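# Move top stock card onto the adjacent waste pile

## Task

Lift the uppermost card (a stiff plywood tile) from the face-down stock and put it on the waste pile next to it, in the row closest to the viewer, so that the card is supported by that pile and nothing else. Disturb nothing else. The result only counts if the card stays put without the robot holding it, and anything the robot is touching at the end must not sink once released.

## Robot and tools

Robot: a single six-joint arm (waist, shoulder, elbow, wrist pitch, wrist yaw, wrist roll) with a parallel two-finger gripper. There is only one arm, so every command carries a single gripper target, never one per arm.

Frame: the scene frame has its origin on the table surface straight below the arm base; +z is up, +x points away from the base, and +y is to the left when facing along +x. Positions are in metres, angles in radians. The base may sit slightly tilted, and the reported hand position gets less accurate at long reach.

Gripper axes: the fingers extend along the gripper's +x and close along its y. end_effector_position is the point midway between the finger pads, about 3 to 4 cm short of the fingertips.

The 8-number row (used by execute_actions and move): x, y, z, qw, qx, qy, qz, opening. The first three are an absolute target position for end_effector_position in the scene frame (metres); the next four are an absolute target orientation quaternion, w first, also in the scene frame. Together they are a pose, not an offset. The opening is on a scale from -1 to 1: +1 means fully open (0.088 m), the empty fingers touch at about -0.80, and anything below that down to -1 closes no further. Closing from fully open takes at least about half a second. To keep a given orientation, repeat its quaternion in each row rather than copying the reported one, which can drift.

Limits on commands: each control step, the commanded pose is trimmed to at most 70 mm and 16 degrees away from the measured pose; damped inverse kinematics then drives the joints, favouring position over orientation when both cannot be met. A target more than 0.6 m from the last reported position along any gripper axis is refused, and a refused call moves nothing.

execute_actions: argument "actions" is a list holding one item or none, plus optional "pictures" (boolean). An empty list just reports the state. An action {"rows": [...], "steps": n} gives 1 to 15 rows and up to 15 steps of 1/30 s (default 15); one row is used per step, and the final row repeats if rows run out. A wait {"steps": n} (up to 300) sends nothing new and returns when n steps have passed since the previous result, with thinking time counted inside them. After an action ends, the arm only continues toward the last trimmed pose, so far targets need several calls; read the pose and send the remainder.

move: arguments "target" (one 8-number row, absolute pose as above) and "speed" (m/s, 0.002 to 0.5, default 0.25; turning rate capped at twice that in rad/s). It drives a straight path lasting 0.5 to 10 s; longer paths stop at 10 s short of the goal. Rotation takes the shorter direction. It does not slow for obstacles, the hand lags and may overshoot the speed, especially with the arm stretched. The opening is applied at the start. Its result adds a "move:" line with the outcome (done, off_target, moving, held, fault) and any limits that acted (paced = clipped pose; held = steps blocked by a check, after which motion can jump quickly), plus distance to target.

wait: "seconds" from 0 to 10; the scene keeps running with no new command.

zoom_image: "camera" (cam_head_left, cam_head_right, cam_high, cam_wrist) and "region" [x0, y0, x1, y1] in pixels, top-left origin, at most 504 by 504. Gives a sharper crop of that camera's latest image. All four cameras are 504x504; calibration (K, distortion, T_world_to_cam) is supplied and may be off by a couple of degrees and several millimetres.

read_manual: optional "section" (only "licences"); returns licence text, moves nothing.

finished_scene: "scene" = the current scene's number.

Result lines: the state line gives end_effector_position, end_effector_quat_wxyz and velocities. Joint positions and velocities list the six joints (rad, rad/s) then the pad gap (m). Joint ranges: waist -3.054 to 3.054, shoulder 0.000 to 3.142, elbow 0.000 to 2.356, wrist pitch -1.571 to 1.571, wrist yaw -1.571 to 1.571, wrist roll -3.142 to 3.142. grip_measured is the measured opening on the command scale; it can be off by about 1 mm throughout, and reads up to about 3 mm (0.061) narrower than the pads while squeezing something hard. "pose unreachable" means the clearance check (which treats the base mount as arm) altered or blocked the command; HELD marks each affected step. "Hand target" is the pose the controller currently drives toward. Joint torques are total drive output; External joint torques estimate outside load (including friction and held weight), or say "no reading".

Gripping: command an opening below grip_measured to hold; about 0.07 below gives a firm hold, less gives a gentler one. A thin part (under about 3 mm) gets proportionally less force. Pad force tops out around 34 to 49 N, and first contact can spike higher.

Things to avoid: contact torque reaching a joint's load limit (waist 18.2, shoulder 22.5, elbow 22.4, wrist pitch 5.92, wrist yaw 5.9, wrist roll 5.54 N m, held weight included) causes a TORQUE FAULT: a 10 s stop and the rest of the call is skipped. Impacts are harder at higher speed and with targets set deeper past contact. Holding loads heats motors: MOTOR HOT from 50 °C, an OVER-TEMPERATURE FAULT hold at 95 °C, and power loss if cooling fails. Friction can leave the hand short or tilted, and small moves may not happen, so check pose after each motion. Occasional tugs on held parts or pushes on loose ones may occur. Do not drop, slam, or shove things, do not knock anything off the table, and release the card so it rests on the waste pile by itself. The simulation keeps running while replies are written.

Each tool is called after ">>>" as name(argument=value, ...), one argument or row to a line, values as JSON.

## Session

>>> execute_actions(
  actions=[],
)

Scene clock: 0.00 s of 4000.00 s.
end_effector_position=(+0.2642, +0.2952, +0.3522) grip_measured=+0.856 end_effector_quat_wxyz=(+0.866, -0.079, +0.463, +0.173) end_effector_velocity=(-0.001, -0.002, -0.001) end_effector_angular_velocity=(-0.006, +0.008, +0.007)
Joint positions: [ 1.014  1.791  2.116 -1.378  0.305  0.504  0.081]
Joint velocities: [-0.002 -0.002 -0.002 -0.007 -0.007 -0.007 -0.   ]
Joint torques (N m, as the arm reports them, + toward a larger angle): no reading
External joint torques (N m, as the arm's controller estimates them; a push from outside toward a larger angle lowers the number): no reading
Heat: hottest shoulder 29 °C (+0.0 °C/min).
Hand target: +0.264, +0.295, +0.352; +0.866, -0.079, +0.463, +0.173
camera_calibration (this result's frames):
cam_wrist: T_world_to_cam=[[0.427783, -0.90331, -0.0321427, 0.181748], [-0.878943, -0.407421, -0.247926, 0.46286], [0.210858, 0.13431, -0.968246, 0.327693], [0, 0, 0, 1]] pos_world=[0.259982, 0.308741, 0.437885]

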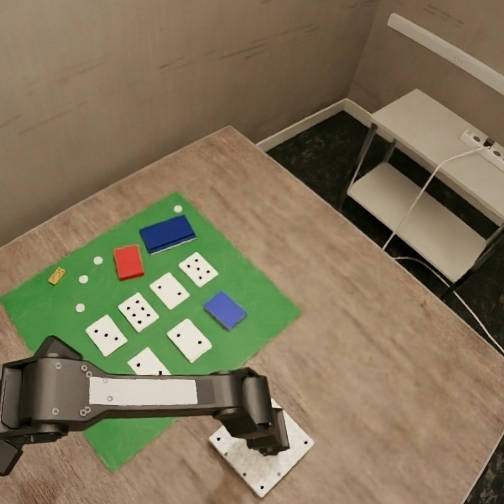

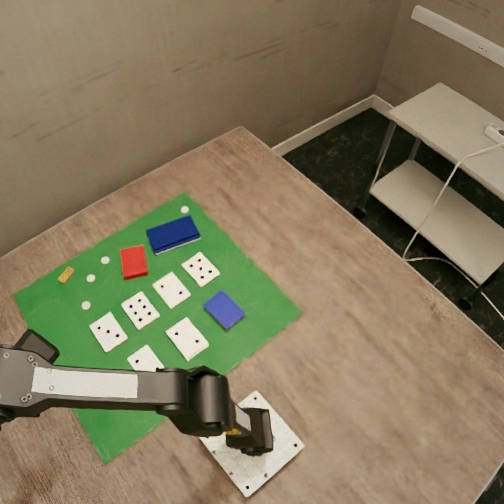

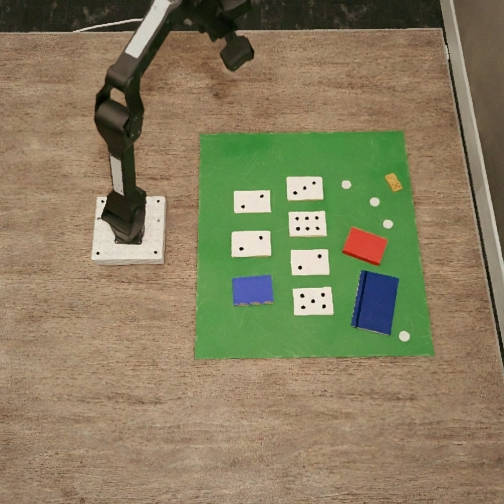

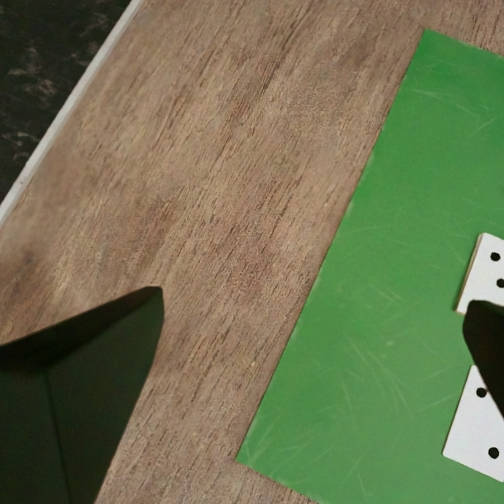

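>>> zoom_image(
  camera="cam_high",
  region=[200,170,360,330],
)

>>> zoom_image(
  camera="cam_head_left",
  region=[150,270,270,390],
)

Region (200, 170, 360, 330) of cam_high's 504x504 image, scaled by 3.150, with more detail than that image has.

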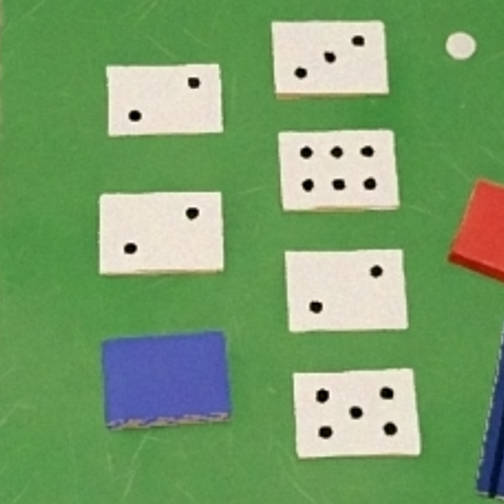

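Region (150, 270, 270, 390) of cam_head_left's 504x504 image, scaled by 4.200, with more detail than that image has.

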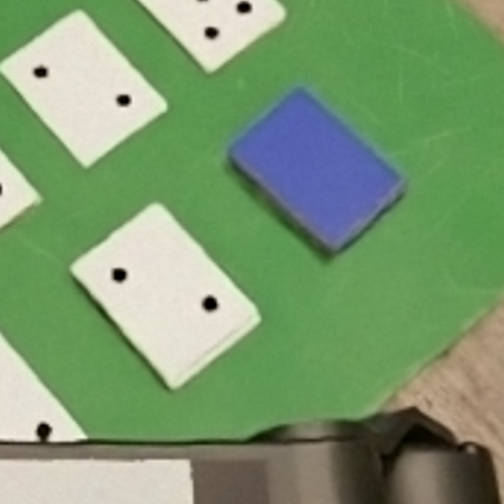

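>>> move(
  target=[0.286,-0.147,0.12,0.7064,-0.0308,0.7064,0.0308,0.95],
  speed=0.25,
)

Scene clock: 32.83 s of 4000.00 s.
end_effector_position=(+0.2765, -0.1418, +0.1214) grip_measured=+0.947 end_effector_quat_wxyz=(+0.704, -0.020, +0.709, +0.039) end_effector_velocity=(-0.000, +0.001, -0.001) end_effector_angular_velocity=(+0.025, +0.001, -0.000)
Joint positions: [-0.427  1.748  1.276 -1.108 -0.011 -0.56   0.085]
Joint velocities: [-0.007  0.007  0.002 -0.007 -0.022 -0.007 -0.   ]
Joint torques (N m, as the arm reports them, + toward a larger angle): [-0.38 -5.54  7.5   0.29  0.02 -0.23]
External joint torques (N m, as the arm's controller estimates them; a push from outside toward a larger angle lowers the number): [-0.42  1.12  2.19  0.02  0.08 -0.22]
Heat: hottest shoulder 32 °C (+5.5 °C/min).
Hand target: +0.280, -0.145, +0.122; +0.705, -0.023, +0.708, +0.037
Off the commanded pose: 0.011 m, 2 deg.
After step 90, 27.23 s passed at rest.
move: off_target
camera_calibration (this result's frames):
cam_wrist: T_world_to_cam=[[0.126789, -0.989582, -0.0682067, -0.150386], [-0.929136, -0.142558, 0.34115, 0.218368], [-0.347319, 0.0201194, -0.937531, 0.294757], [0, 0, 0, 1]] pos_world=[0.324335, -0.12362, 0.19159]

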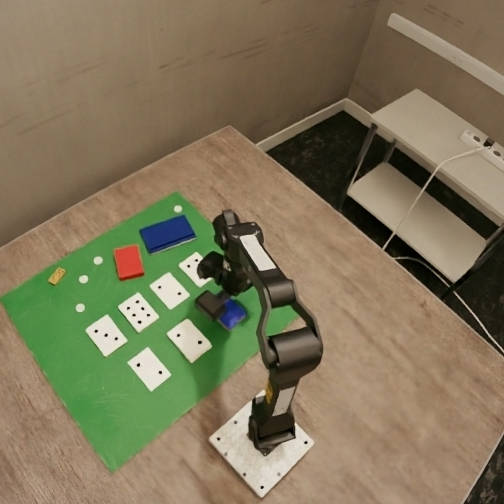

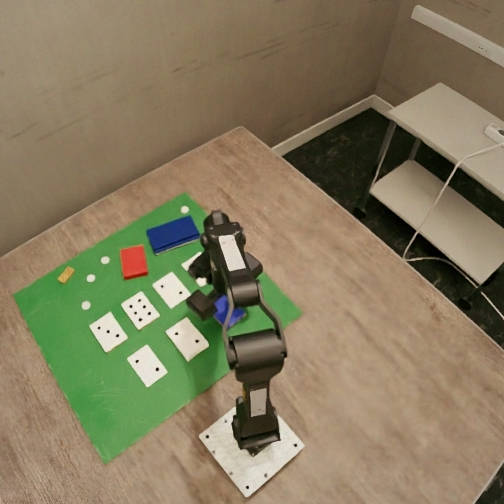

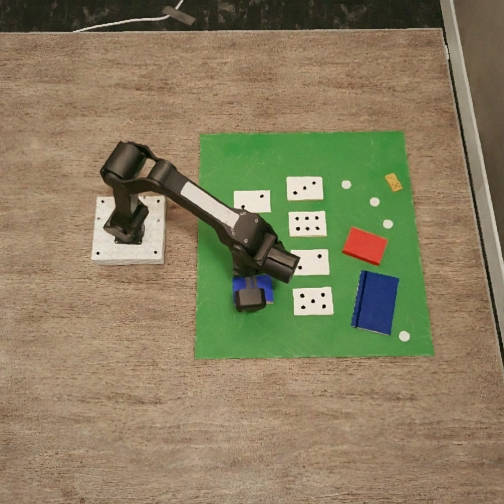

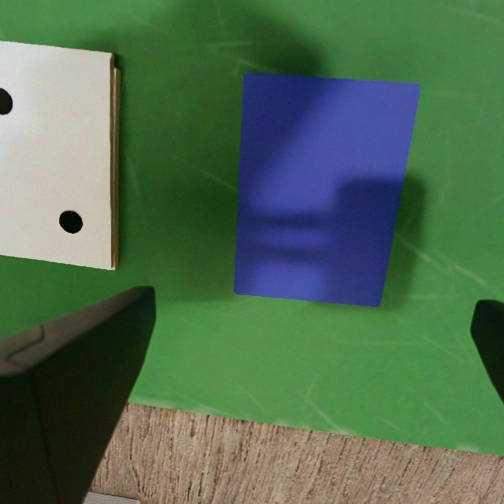

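>>> move(
  target=[0.294,-0.147,0.07,0.7066,-0.0278,0.7066,0.0278,0.1],
  speed=0.06,
)

Scene clock: 59.97 s of 4000.00 s.
end_effector_position=(+0.2959, -0.1489, +0.0759) grip_measured=+0.103 end_effector_quat_wxyz=(+0.713, -0.031, +0.700, +0.027) end_effector_velocity=(-0.001, -0.002, -0.003) end_effector_angular_velocity=(-0.006, +0.006, +0.005)
Joint positions: [-0.412  1.847  1.211 -0.906  0.006 -0.544  0.044]
Joint velocities: [-0.002  0.007 -0.002  0.007  0.007 -0.007  0.   ]
Joint torques (N m, as the arm reports them, + toward a larger angle): [ 0.25 -5.68  4.27  0.37  0.11  0.23]
External joint torques (N m, as the arm's controller estimates them; a push from outside toward a larger angle lowers the number): [ 0.18  1.42 -0.8   0.04  0.15  0.23]
Heat: hottest shoulder 31 °C (+2.0 °C/min).
Hand target: +0.293, -0.147, +0.070; +0.706, -0.028, +0.707, +0.028
Off the commanded pose: 0.006 m, 1 deg.
After step 90, 22.87 s passed at rest.
move: done
camera_calibration (this result's frames):
cam_wrist: T_world_to_cam=[[0.126283, -0.991428, -0.0334995, -0.165668], [-0.937915, -0.130329, 0.321451, 0.256817], [-0.323062, -0.00917431, -0.946333, 0.248083], [0, 0, 0, 1]] pos_world=[0.34194, -0.128501, 0.146666]

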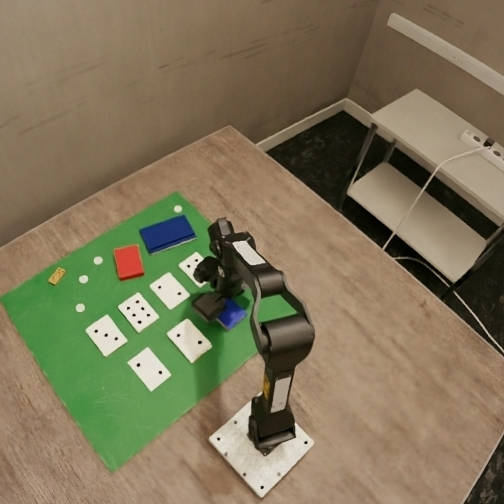

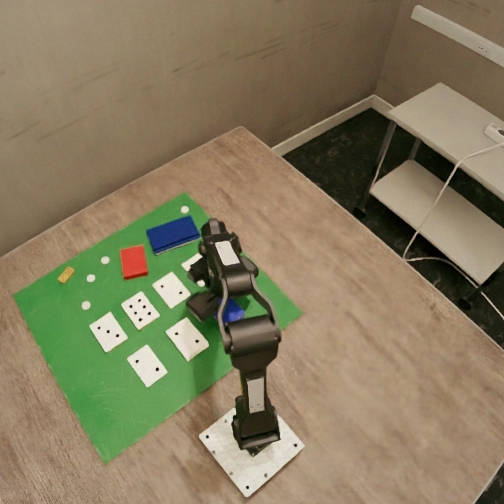

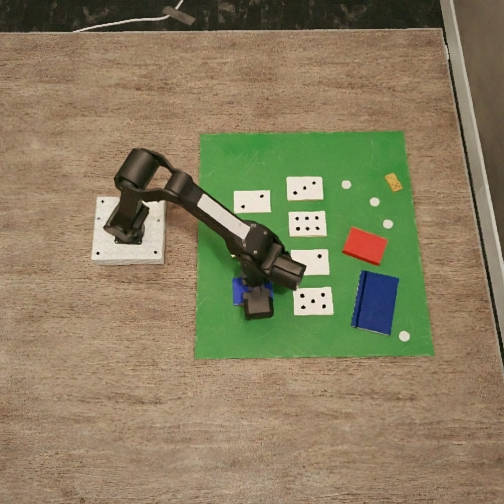

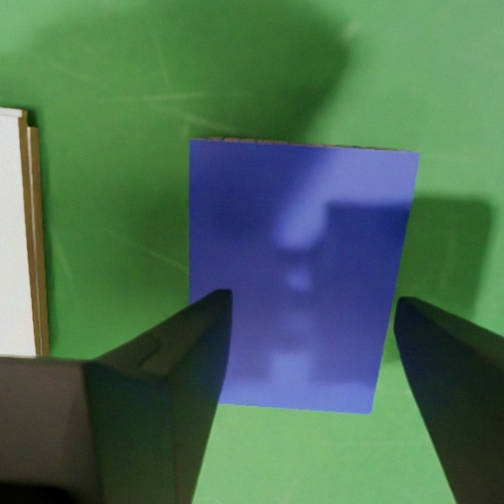

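>>> move(
  target=[0.288,-0.1435,0.060,0.7066,-0.0278,0.7066,0.0278,0.1],
  speed=0.015,
)

Scene clock: 75.27 s of 4000.00 s.
end_effector_position=(+0.2905, -0.1455, +0.0641) grip_measured=+0.103 end_effector_quat_wxyz=(+0.711, -0.030, +0.702, +0.027) end_effector_velocity=(-0.001, +0.006, +0.001) end_effector_angular_velocity=(+0.036, -0.010, +0.020)
Joint positions: [-0.411  1.848  1.16  -0.861  0.006 -0.542  0.044]
Joint velocities: [-0.002 -0.007 -0.007 -0.007 -0.037 -0.022 -0.   ]
Joint torques (N m, as the arm reports them, + toward a larger angle): [ 0.5  -6.66  4.06  0.36  0.13  0.19]
External joint torques (N m, as the arm's controller estimates them; a push from outside toward a larger angle lowers the number): [ 0.41  0.38 -0.92  0.04  0.17  0.19]
Heat: hottest shoulder 32 °C (+1.0 °C/min).
Hand target: +0.288, -0.143, +0.060; +0.707, -0.028, +0.707, +0.028
Off the commanded pose: 0.005 m, 1 deg.
After step 90, 10.83 s passed at rest.
move: done
camera_calibration (this result's frames):
cam_wrist: T_world_to_cam=[[0.125406, -0.991434, -0.0364986, -0.161583], [-0.93647, -0.13044, 0.32559, 0.255246], [-0.327562, -0.00665105, -0.944806, 0.236789], [0, 0, 0, 1]] pos_world=[0.336857, -0.12533, 0.134717]

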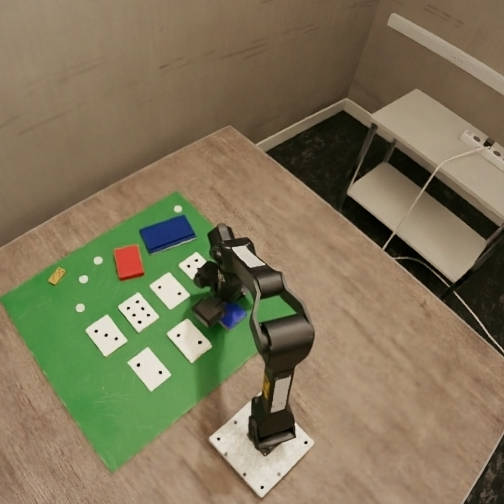

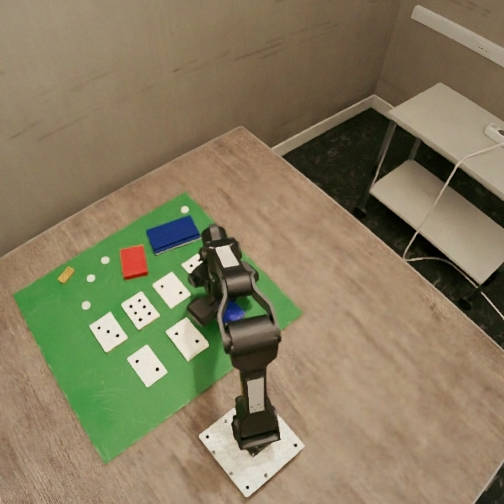

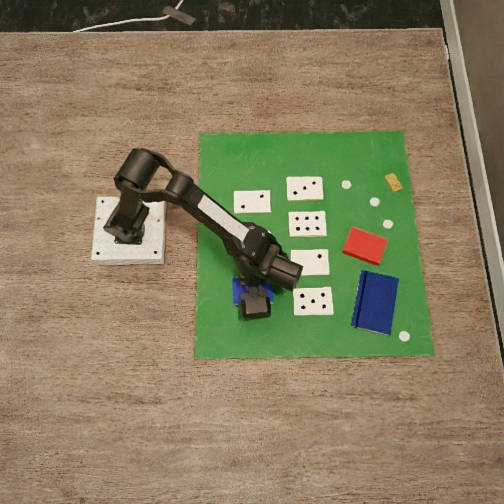

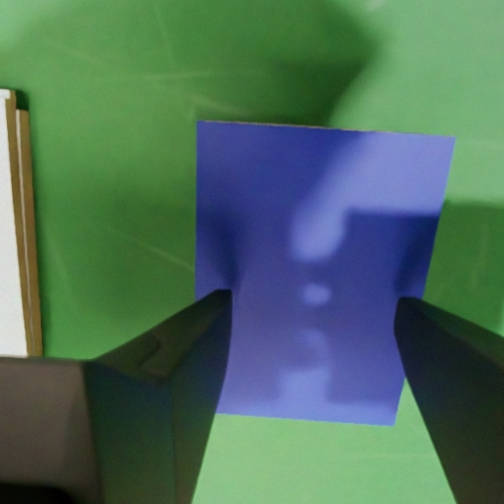

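>>> execute_actions(
  actions=[
    {"rows": [[0.2877,-0.1433,0.0593,0.7066,-0.0278,0.7066,0.0278,0.1],[0.2877,-0.1433,0.0593,0.7066,-0.0278,0.7066,0.0278,0.1],[0.2874,-0.1432,0.0586,0.7066,-0.0278,0.7066,0.0278,0.1],[0.2874,-0.1432,0.0586,0.7066,-0.0278,0.7066,0.0278,0.1],[0.2871,-0.143,0.058,0.7066,-0.0278,0.7066,0.0278,0.1],[0.2871,-0.143,0.058,0.7066,-0.0278,0.7066,0.0278,0.1],[0.2869,-0.1429,0.0575,0.7066,-0.0278,0.7066,0.0278,0.1]], "steps": 15},
  ],
  pictures=false,
)

>>> execute_actions(
  actions=[
    {"rows": [[0.2866,-0.1428,0.0568,0.7066,-0.0278,0.7066,0.0278,0.1],[0.2866,-0.1428,0.0568,0.7066,-0.0278,0.7066,0.0278,0.1],[0.2863,-0.1426,0.0561,0.7066,-0.0278,0.7066,0.0278,0.1],[0.2863,-0.1426,0.0561,0.7066,-0.0278,0.7066,0.0278,0.1],[0.286,-0.1425,0.0555,0.7066,-0.0278,0.7066,0.0278,0.1]], "steps": 15},
  ],
  pictures=false,
)

>>> execute_actions(
  actions=[
    {"rows": [[0.2857,-0.1423,0.0548,0.7066,-0.0278,0.7066,0.0278,0.1],[0.2857,-0.1423,0.0548,0.7066,-0.0278,0.7066,0.0278,0.1],[0.2854,-0.1422,0.0541,0.7066,-0.0278,0.7066,0.0278,0.1],[0.2854,-0.1422,0.0541,0.7066,-0.0278,0.7066,0.0278,0.1],[0.2851,-0.142,0.0535,0.7066,-0.0278,0.7066,0.0278,0.1]], "steps": 15},
  ],
  pictures=false,
)

Scene clock: 111.67 s of 4000.00 s.
end_effector_position=(+0.2896, -0.1449, +0.0616) grip_measured=+0.103 end_effector_quat_wxyz=(+0.711, -0.030, +0.702, +0.027) end_effector_velocity=(-0.000, +0.001, -0.001) end_effector_angular_velocity=(+0.005, -0.005, +0.005)
Joint positions: [-0.41   1.848  1.149 -0.849  0.006 -0.542  0.044]
Joint velocities: [-0.002 -0.002 -0.007  0.007 -0.007 -0.007 -0.   ]
Joint torques (N m, as the arm reports them, + toward a larger angle): [ 0.42 -6.26  3.9   0.34  0.09  0.18]
External joint torques (N m, as the arm's controller estimates them; a push from outside toward a larger angle lowers the number): [ 0.34  0.73 -1.06  0.    0.13  0.18]
Heat: hottest shoulder 32 °C (+0.0 °C/min).
Hand target: +0.287, -0.143, +0.058; +0.707, -0.028, +0.707, +0.028
Off the commanded pose: 0.005 m, 1 deg.
Steps of this call (steps 1 to 90: nothing new was sent; then 32.90 s passed at rest; steps 91 to 105: all 15 steps of this action). Readings (end_effector_position):
91: (+0.2904, -0.1455, +0.0638)
92: (+0.2904, -0.1453, +0.0637)
94: (+0.2904, -0.1454, +0.0633)
98: (+0.2897, -0.1450, +0.0622)
105: the state above

Scene clock: 112.17 s of 4000.00 s.
end_effector_position=(+0.2885, -0.1444, +0.0596) grip_measured=+0.103 end_effector_quat_wxyz=(+0.711, -0.030, +0.702, +0.027) end_effector_velocity=(-0.003, +0.002, -0.001) end_effector_angular_velocity=(+0.012, +0.008, -0.010)
Joint positions: [-0.41   1.848  1.14  -0.84   0.006 -0.542  0.044]
Joint velocities: [-0.002 -0.002 -0.007 -0.007 -0.007  0.007 -0.   ]
Joint torques (N m, as the arm reports them, + toward a larger angle): [ 0.5  -6.42  4.05  0.35  0.1   0.19]
External joint torques (N m, as the arm's controller estimates them; a push from outside toward a larger angle lowers the number): [ 0.46  0.56 -0.86  0.04  0.14  0.19]
Heat: hottest shoulder 32 °C (+0.0 °C/min).
Hand target: +0.286, -0.142, +0.056; +0.706, -0.028, +0.707, +0.028
Off the commanded pose: 0.005 m, 1 deg.
Steps of this call (steps 1 to 15: all 15 steps of this action). Readings (end_effector_position):
1: (+0.2895, -0.1449, +0.0614)
2: (+0.2895, -0.1449, +0.0614)
4: (+0.2892, -0.1448, +0.0608)
8: (+0.2886, -0.1445, +0.0599)
15: the state above

Scene clock: 112.67 s of 4000.00 s.
end_effector_position=(+0.2879, -0.1441, +0.0577) grip_measured=+0.103 end_effector_quat_wxyz=(+0.711, -0.030, +0.702, +0.027) end_effector_velocity=(-0.002, +0.001, -0.001) end_effector_angular_velocity=(+0.012, +0.008, +0.005)
Joint positions: [-0.41   1.848  1.132 -0.83   0.006 -0.542  0.044]
Joint velocities: [-0.002  0.002 -0.002 -0.007 -0.007 -0.007 -0.   ]
Joint torques (N m, as the arm reports them, + toward a larger angle): [ 0.42 -6.27  3.97  0.38  0.05  0.15]
External joint torques (N m, as the arm's controller estimates them; a push from outside toward a larger angle lowers the number): [ 0.39  0.68 -0.95  0.05  0.08  0.15]
Heat: hottest shoulder 32 °C (+0.0 °C/min).
Hand target: +0.285, -0.142, +0.054; +0.707, -0.028, +0.706, +0.028
Off the commanded pose: 0.005 m, 1 deg.
Steps of this call (steps 1 to 15: all 15 steps of this action). Readings (end_effector_position):
1: (+0.2887, -0.1445, +0.0595)
2: (+0.2887, -0.1445, +0.0594)
4: (+0.2885, -0.1444, +0.0590)
8: (+0.2879, -0.1441, +0.0580)
15: the state above

>>> execute_actions(
  actions=[
    {"rows": [[0.2848,-0.1419,0.0528,0.7066,-0.0278,0.7066,0.0278,0.1],[0.2848,-0.1419,0.0528,0.7066,-0.0278,0.7066,0.0278,0.1],[0.2845,-0.1417,0.0521,0.7066,-0.0278,0.7066,0.0278,0.1],[0.2845,-0.1417,0.0521,0.7066,-0.0278,0.7066,0.0278,0.1],[0.2842,-0.1416,0.0515,0.7066,-0.0278,0.7066,0.0278,0.1]], "steps": 15},
  ],
  pictures=false,
)

>>> execute_actions(
  actions=[
    {"rows": [[0.2839,-0.1414,0.0508,0.7066,-0.0278,0.7066,0.0278,0.1],[0.2839,-0.1414,0.0508,0.7066,-0.0278,0.7066,0.0278,0.1],[0.2836,-0.1413,0.0501,0.7066,-0.0278,0.7066,0.0278,0.1],[0.2836,-0.1413,0.0501,0.7066,-0.0278,0.7066,0.0278,0.1],[0.2833,-0.1411,0.0495,0.7066,-0.0278,0.7066,0.0278,0.1]], "steps": 15},
  ],
)

Scene clock: 127.17 s of 4000.00 s.
end_effector_position=(+0.2875, -0.1439, +0.0566) grip_measured=+0.103 end_effector_quat_wxyz=(+0.712, -0.030, +0.701, +0.027) end_effector_velocity=(-0.003, -0.001, +0.000) end_effector_angular_velocity=(-0.003, +0.010, -0.010)
Joint positions: [-0.41   1.848  1.127 -0.825  0.006 -0.542  0.044]
Joint velocities: [-0.002 -0.002 -0.002 -0.007  0.007  0.007 -0.   ]
Joint torques (N m, as the arm reports them, + toward a larger angle): [ 0.46 -6.03  3.56  0.55  0.03  0.17]
External joint torques (N m, as the arm's controller estimates them; a push from outside toward a larger angle lowers the number): [ 0.41  0.91 -1.34  0.21  0.06  0.17]
Heat: hottest shoulder 32 °C (+0.0 °C/min).
Hand target: +0.284, -0.142, +0.052; +0.707, -0.028, +0.707, +0.028
Off the commanded pose: 0.006 m, 1 deg.
Steps of this call (steps 1 to 90: nothing new was sent; then 11.00 s passed at rest; steps 91 to 105: all 15 steps of this action). Readings (end_effector_position):
91: (+0.2878, -0.1440, +0.0575)
92: (+0.2879, -0.1441, +0.0574)
94: (+0.2877, -0.1440, +0.0571)
98: (+0.2875, -0.1439, +0.0567)
105: the state above

Scene clock: 127.67 s of 4000.00 s.
end_effector_position=(+0.2870, -0.1435, +0.0556) grip_measured=+0.103 end_effector_quat_wxyz=(+0.711, -0.030, +0.702, +0.027) end_effector_velocity=(+0.002, +0.002, +0.000) end_effector_angular_velocity=(+0.016, -0.016, +0.005)
Joint positions: [-0.41   1.848  1.122 -0.82   0.006 -0.542  0.044]
Joint velocities: [-0.002 -0.002 -0.002  0.007 -0.022 -0.007 -0.   ]
Joint torques (N m, as the arm reports them, + toward a larger angle): [ 0.4  -6.18  3.08  0.79  0.05  0.17]
External joint torques (N m, as the arm's controller estimates them; a push from outside toward a larger angle lowers the number): [ 0.34  0.78 -1.86  0.44  0.09  0.17]
Heat: hottest shoulder 32 °C (+0.0 °C/min).
Hand target: +0.283, -0.141, +0.050; +0.706, -0.028, +0.707, +0.028
Off the commanded pose: 0.008 m, 1 deg.
Steps of this call (steps 1 to 15: all 15 steps of this action). Readings (end_effector_position):
1: (+0.2875, -0.1439, +0.0565)
2: (+0.2873, -0.1438, +0.0563)
4: (+0.2872, -0.1437, +0.0561)
8: (+0.2872, -0.1436, +0.0557)
15: the state above
camera_calibration (this result's frames):
cam_wrist: T_world_to_cam=[[0.126197, -0.991383, -0.0351284, -0.159762], [-0.936876, -0.130749, 0.324295, 0.25519], [-0.326093, -0.00801389, -0.945304, 0.227008], [0, 0, 0, 1]] pos_world=[0.333269, -0.1232, 0.126223]

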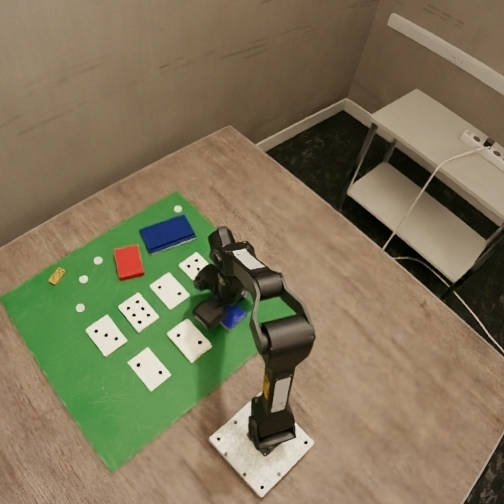

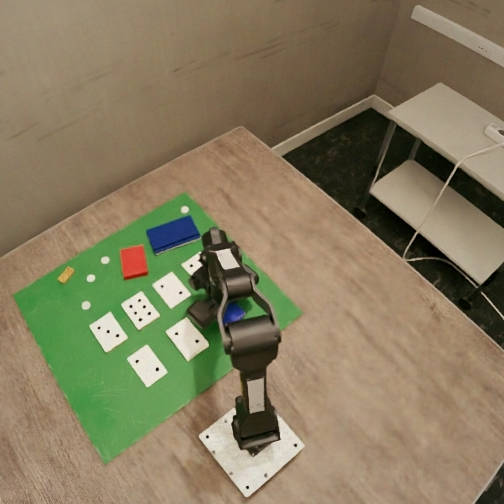

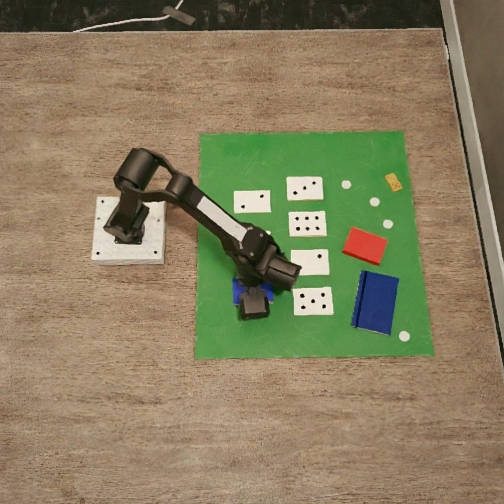

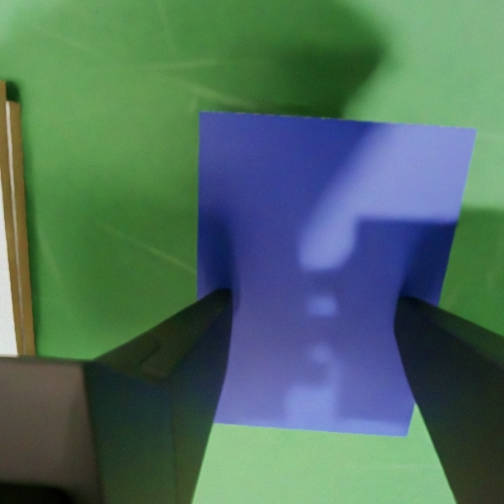

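>>> move(
  target=[0.290,-0.1445,0.072,0.7066,-0.0278,0.7066,0.0278,0.1],
  speed=0.03,
)

>>> move(
  target=[0.335,-0.12,0.075,0.7066,-0.0278,0.7066,0.0278,0.75],
  speed=0.08,
)

Scene clock: 140.17 s of 4000.00 s.
end_effector_position=(+0.2858, -0.1430, +0.0670) grip_measured=+0.103 end_effector_quat_wxyz=(+0.702, -0.025, +0.711, +0.032) end_effector_velocity=(-0.004, -0.002, +0.002) end_effector_angular_velocity=(-0.001, +0.014, +0.015)
Joint positions: [-0.41   1.847  1.172 -0.902  0.006 -0.542  0.044]
Joint velocities: [-0.007 -0.002  0.007 -0.022  0.007 -0.022  0.   ]
Joint torques (N m, as the arm reports them, + toward a larger angle): [ 0.4  -7.55  7.07  0.02  0.05  0.19]
External joint torques (N m, as the arm's controller estimates them; a push from outside toward a larger angle lowers the number): [ 0.37 -0.55  2.11 -0.26  0.09  0.19]
Heat: hottest shoulder 32 °C (+0.0 °C/min).
Hand target: +0.290, -0.145, +0.072; +0.707, -0.028, +0.707, +0.028
Off the commanded pose: 0.007 m, 1 deg.
After step 90, 8.63 s passed at rest.
move: done
camera_calibration (this result's frames):
cam_wrist: T_world_to_cam=[[0.125235, -0.990741, -0.0524242, -0.157221], [-0.927412, -0.135674, 0.348568, 0.245426], [-0.352453, 0.00496582, -0.935816, 0.246148], [0, 0, 0, 1]] pos_world=[0.334056, -0.123689, 0.136559]

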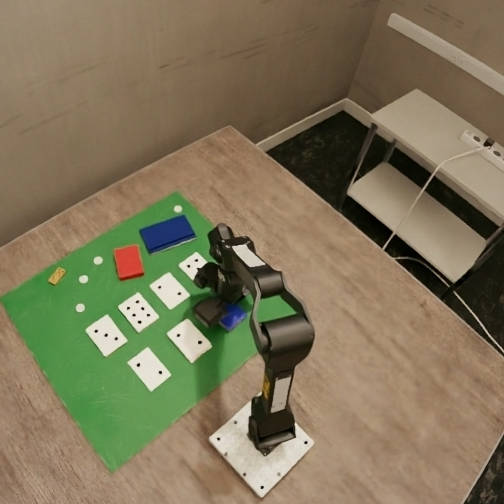

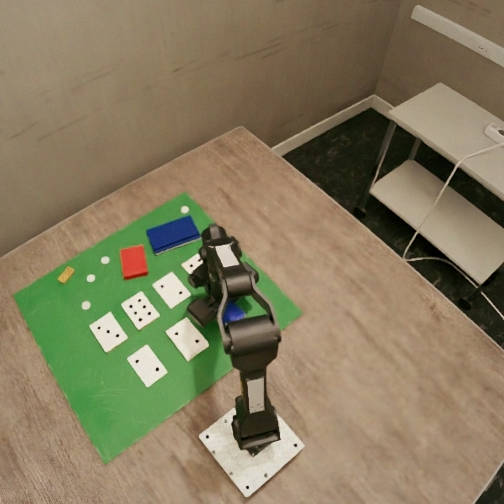

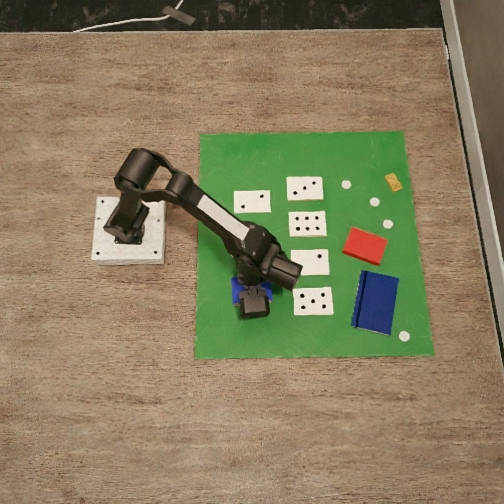

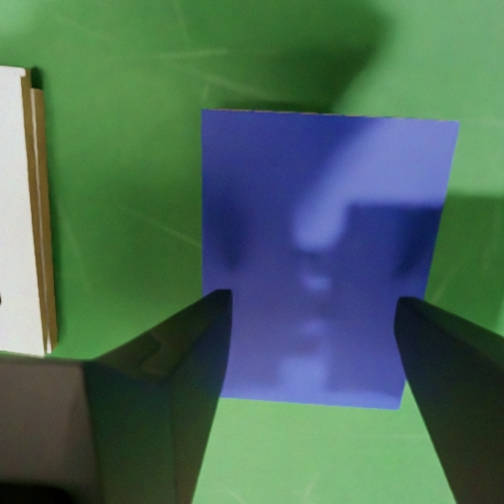

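Scene clock: 141.23 s of 4000.00 s.
end_effector_position=(+0.3314, -0.1206, +0.0751) grip_measured=+0.747 end_effector_quat_wxyz=(+0.707, -0.028, +0.707, +0.029) end_effector_velocity=(+0.001, +0.004, +0.002) end_effector_angular_velocity=(+0.025, +0.004, +0.010)
Joint positions: [-0.294  1.939  1.332 -0.955  0.009 -0.425  0.076]
Joint velocities: [ 0.002  0.007  0.017 -0.022 -0.022 -0.007 -0.   ]
Joint torques (N m, as the arm reports them, + toward a larger angle): [ 0.56 -6.48  7.26  0.08  0.11  0.19]
External joint torques (N m, as the arm's controller estimates them; a push from outside toward a larger angle lowers the number): [ 0.46  1.33  2.13 -0.22  0.14  0.19]
Heat: hottest shoulder 32 °C (+0.0 °C/min).
Hand target: +0.335, -0.121, +0.075; +0.706, -0.029, +0.707, +0.027
Off the commanded pose: 0.004 m, 0 deg.
move: done
camera_calibration (this result's frames):
cam_wrist: T_world_to_cam=[[0.125385, -0.991214, -0.0421097, -0.141204], [-0.932204, -0.132233, 0.336914, 0.290788], [-0.339522, -0.00298893, -0.940593, 0.264811], [0, 0, 0, 1]] pos_world=[0.378687, -0.10072, 0.145163]

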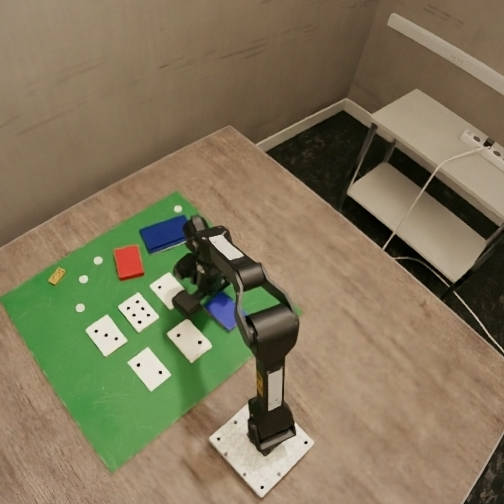

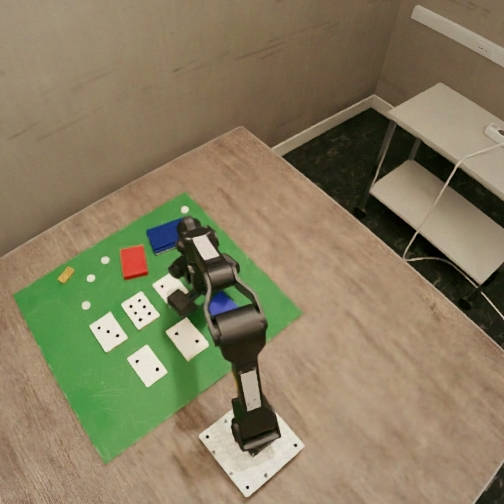

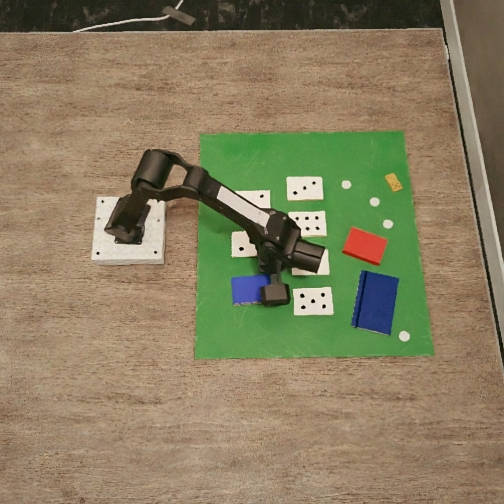

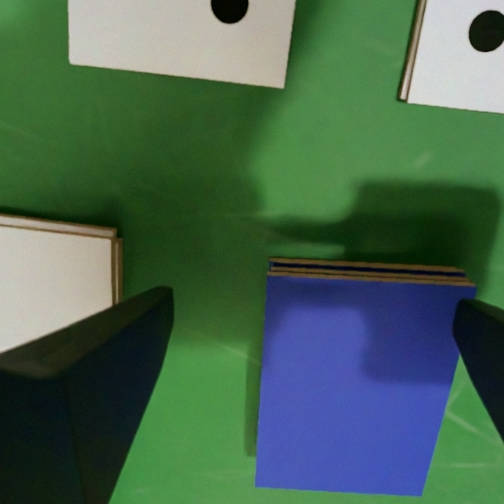

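>>> zoom_image(
  camera="cam_wrist",
  region=[250,240,370,310],
)

>>> zoom_image(
  camera="cam_wrist",
  region=[380,250,500,320],
)

>>> zoom_image(
  camera="cam_wrist",
  region=[40,200,160,290],
)

Region (250, 240, 370, 310) of cam_wrist's 504x504 image, scaled by 4.200, with more detail than that image has; it fills the top 294 rows of this view, and the rest is white.

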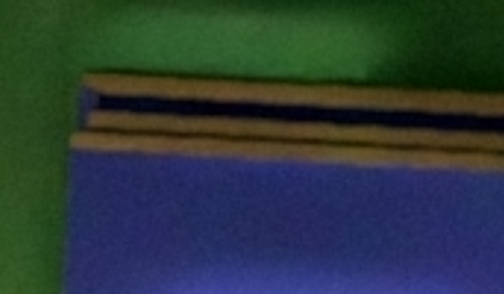

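Region (380, 250, 500, 320) of cam_wrist's 504x504 image, scaled by 4.200, with more detail than that image has; it fills the top 294 rows of this view, and the rest is white.

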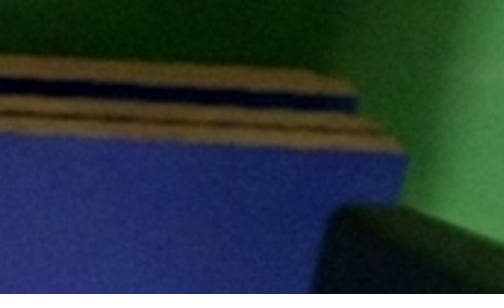

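Region (40, 200, 160, 290) of cam_wrist's 504x504 image, scaled by 4.200, with more detail than that image has; it fills the top 378 rows of this view, and the rest is white.

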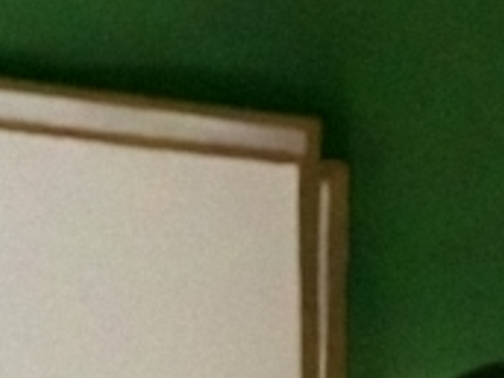

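>>> move(
  target=[0.294,-0.1476,0.095,0.7066,-0.0278,0.7066,0.0278,0.75],
  speed=0.08,
)

>>> move(
  target=[0.2985,-0.1476,0.07,0.7066,-0.0278,0.7066,0.0278,0.75],
  speed=0.05,
)

>>> move(
  target=[0.2915,-0.1436,0.0575,0.7066,-0.0278,0.7066,0.0278,0.75],
  speed=0.015,
)

Scene clock: 184.13 s of 4000.00 s.
end_effector_position=(+0.2970, -0.1473, +0.0921) grip_measured=+0.747 end_effector_quat_wxyz=(+0.705, -0.026, +0.708, +0.028) end_effector_velocity=(-0.003, +0.001, +0.001) end_effector_angular_velocity=(+0.023, -0.003, -0.005)
Joint positions: [-0.405  1.844  1.276 -0.998  0.009 -0.531  0.076]
Joint velocities: [-0.012 -0.007 -0.007 -0.007 -0.022 -0.007 -0.   ]
Joint torques (N m, as the arm reports them, + toward a larger angle): [-0.19 -8.97  4.43  0.09 -0.12 -0.25]
External joint torques (N m, as the arm's controller estimates them; a push from outside toward a larger angle lowers the number): [-0.26 -1.69 -0.83 -0.22 -0.08 -0.25]
Heat: hottest shoulder 32 °C (+0.0 °C/min).
Hand target: +0.294, -0.147, +0.095; +0.707, -0.027, +0.706, +0.028
Off the commanded pose: 0.004 m, 0 deg.
After step 90, 38.87 s passed at rest.
move: done
camera_calibration (this result's frames):
cam_wrist: T_world_to_cam=[[0.120299, -0.99176, -0.0440577, -0.16099], [-0.931141, -0.128113, 0.341414, 0.249363], [-0.344245, -0.0000476587, -0.93888, 0.270711], [0, 0, 0, 1]] pos_world=[0.34475, -0.127704, 0.161936]

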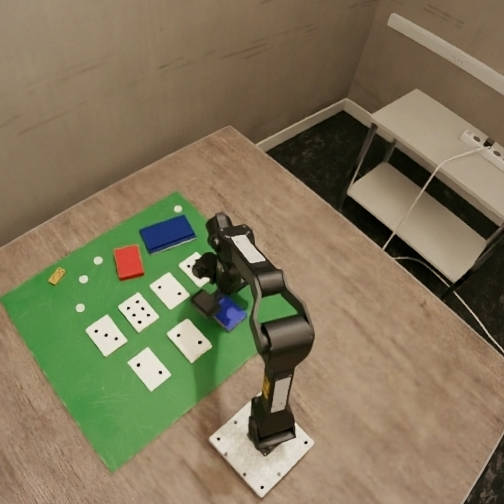

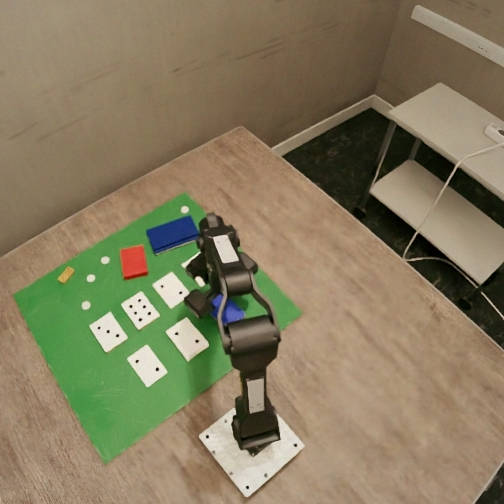

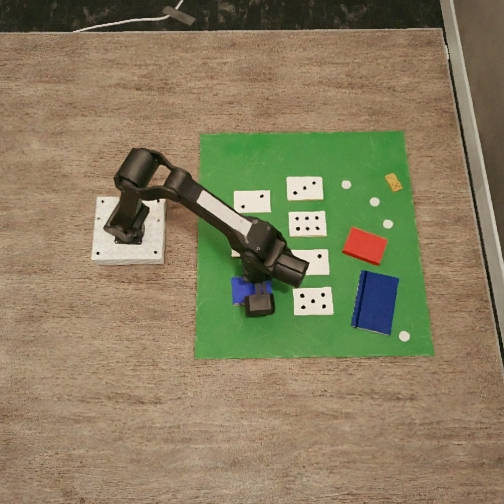

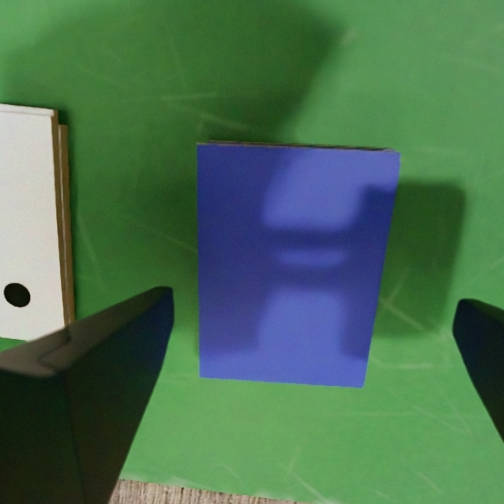

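Scene clock: 184.93 s of 4000.00 s.
end_effector_position=(+0.3012, -0.1492, +0.0763) grip_measured=+0.747 end_effector_quat_wxyz=(+0.712, -0.030, +0.701, +0.024) end_effector_velocity=(+0.003, +0.004, -0.001) end_effector_angular_velocity=(+0.032, -0.018, +0.006)
Joint positions: [-0.405  1.863  1.234 -0.912  0.009 -0.531  0.076]
Joint velocities: [-0.002  0.002 -0.002  0.007 -0.037 -0.007 -0.   ]
Joint torques (N m, as the arm reports them, + toward a larger angle): [ 0.13 -6.15  4.25  0.39 -0.05 -0.14]
External joint torques (N m, as the arm's controller estimates them; a push from outside toward a larger angle lowers the number): [ 0.05  1.06 -0.81  0.06 -0.01 -0.14]
Heat: hottest shoulder 32 °C (+0.0 °C/min).
Hand target: +0.298, -0.148, +0.070; +0.707, -0.028, +0.706, +0.028
Off the commanded pose: 0.007 m, 1 deg.
move: done
camera_calibration (this result's frames):
cam_wrist: T_world_to_cam=[[0.12091, -0.992186, -0.03077, -0.165332], [-0.938445, -0.124356, 0.322267, 0.262627], [-0.323575, -0.0100895, -0.946149, 0.25017], [0, 0, 0, 1]] pos_world=[0.3474, -0.128857, 0.146975]

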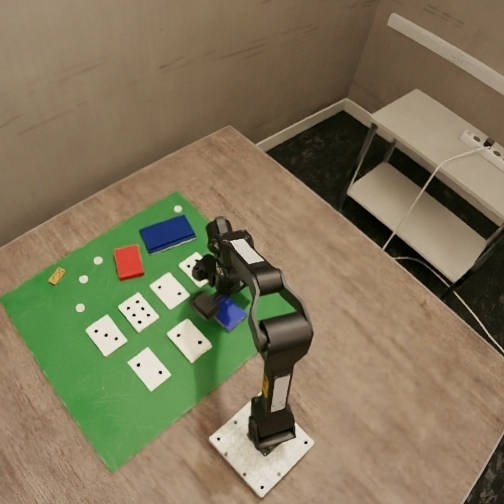

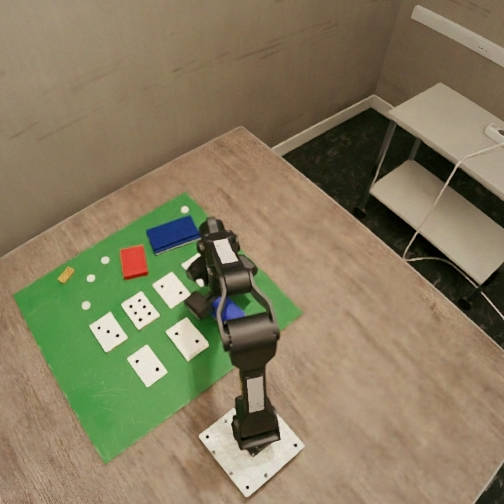

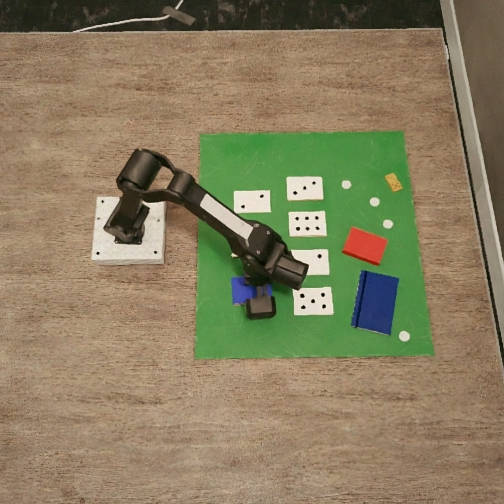

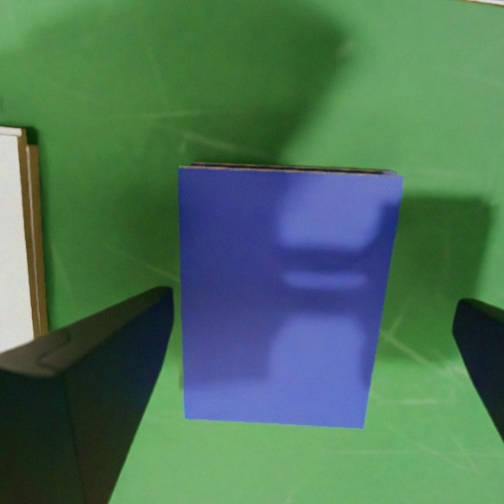

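Scene clock: 186.60 s of 4000.00 s.
end_effector_position=(+0.2939, -0.1455, +0.0616) grip_measured=+0.747 end_effector_quat_wxyz=(+0.710, -0.029, +0.703, +0.025) end_effector_velocity=(-0.003, +0.002, -0.001) end_effector_angular_velocity=(+0.012, +0.008, +0.005)
Joint positions: [-0.405  1.863  1.17  -0.855  0.009 -0.531  0.076]
Joint velocities: [-0.002 -0.002 -0.007 -0.007 -0.007 -0.007 -0.   ]
Joint torques (N m, as the arm reports them, + toward a larger angle): [ 0.38 -6.5   4.07  0.32 -0.03 -0.04]
External joint torques (N m, as the arm's controller estimates them; a push from outside toward a larger angle lowers the number): [ 0.28  0.61 -0.86  0.01  0.01 -0.04]
Heat: hottest shoulder 32 °C (+0.0 °C/min).
Hand target: +0.291, -0.143, +0.058; +0.706, -0.028, +0.707, +0.028
Off the commanded pose: 0.005 m, 1 deg.
move: done
camera_calibration (this result's frames):
cam_wrist: T_world_to_cam=[[0.120776, -0.992087, -0.0343012, -0.160954], [-0.936546, -0.125334, 0.327372, 0.259972], [-0.329081, -0.00741414, -0.944273, 0.235831], [0, 0, 0, 1]] pos_world=[0.340522, -0.125349, 0.13206]

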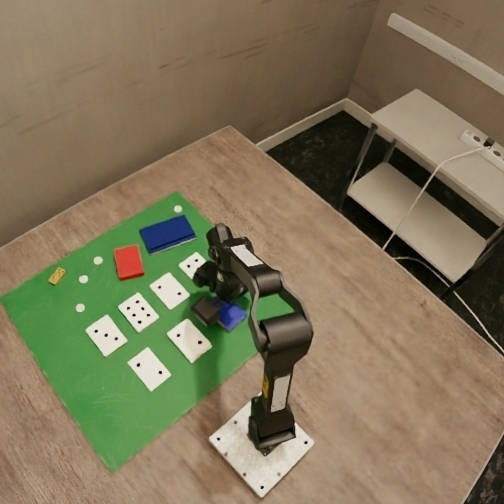

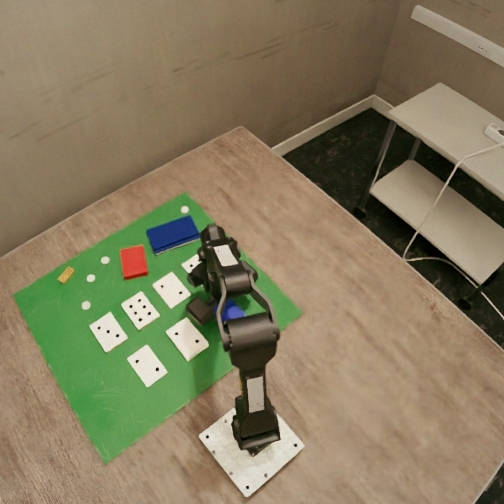

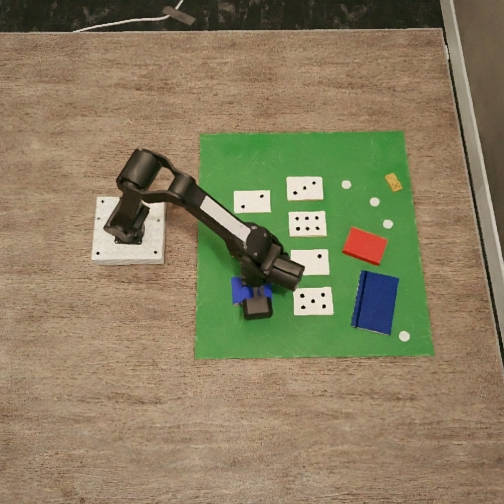

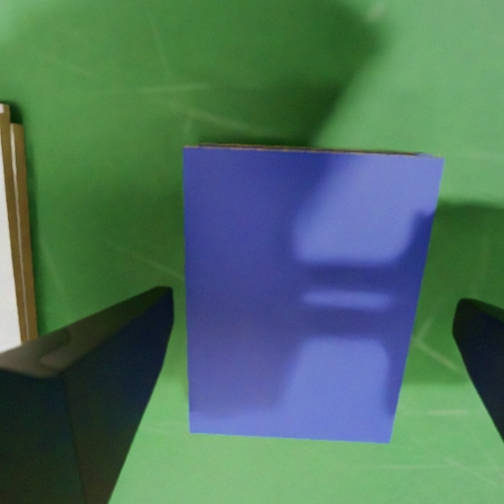

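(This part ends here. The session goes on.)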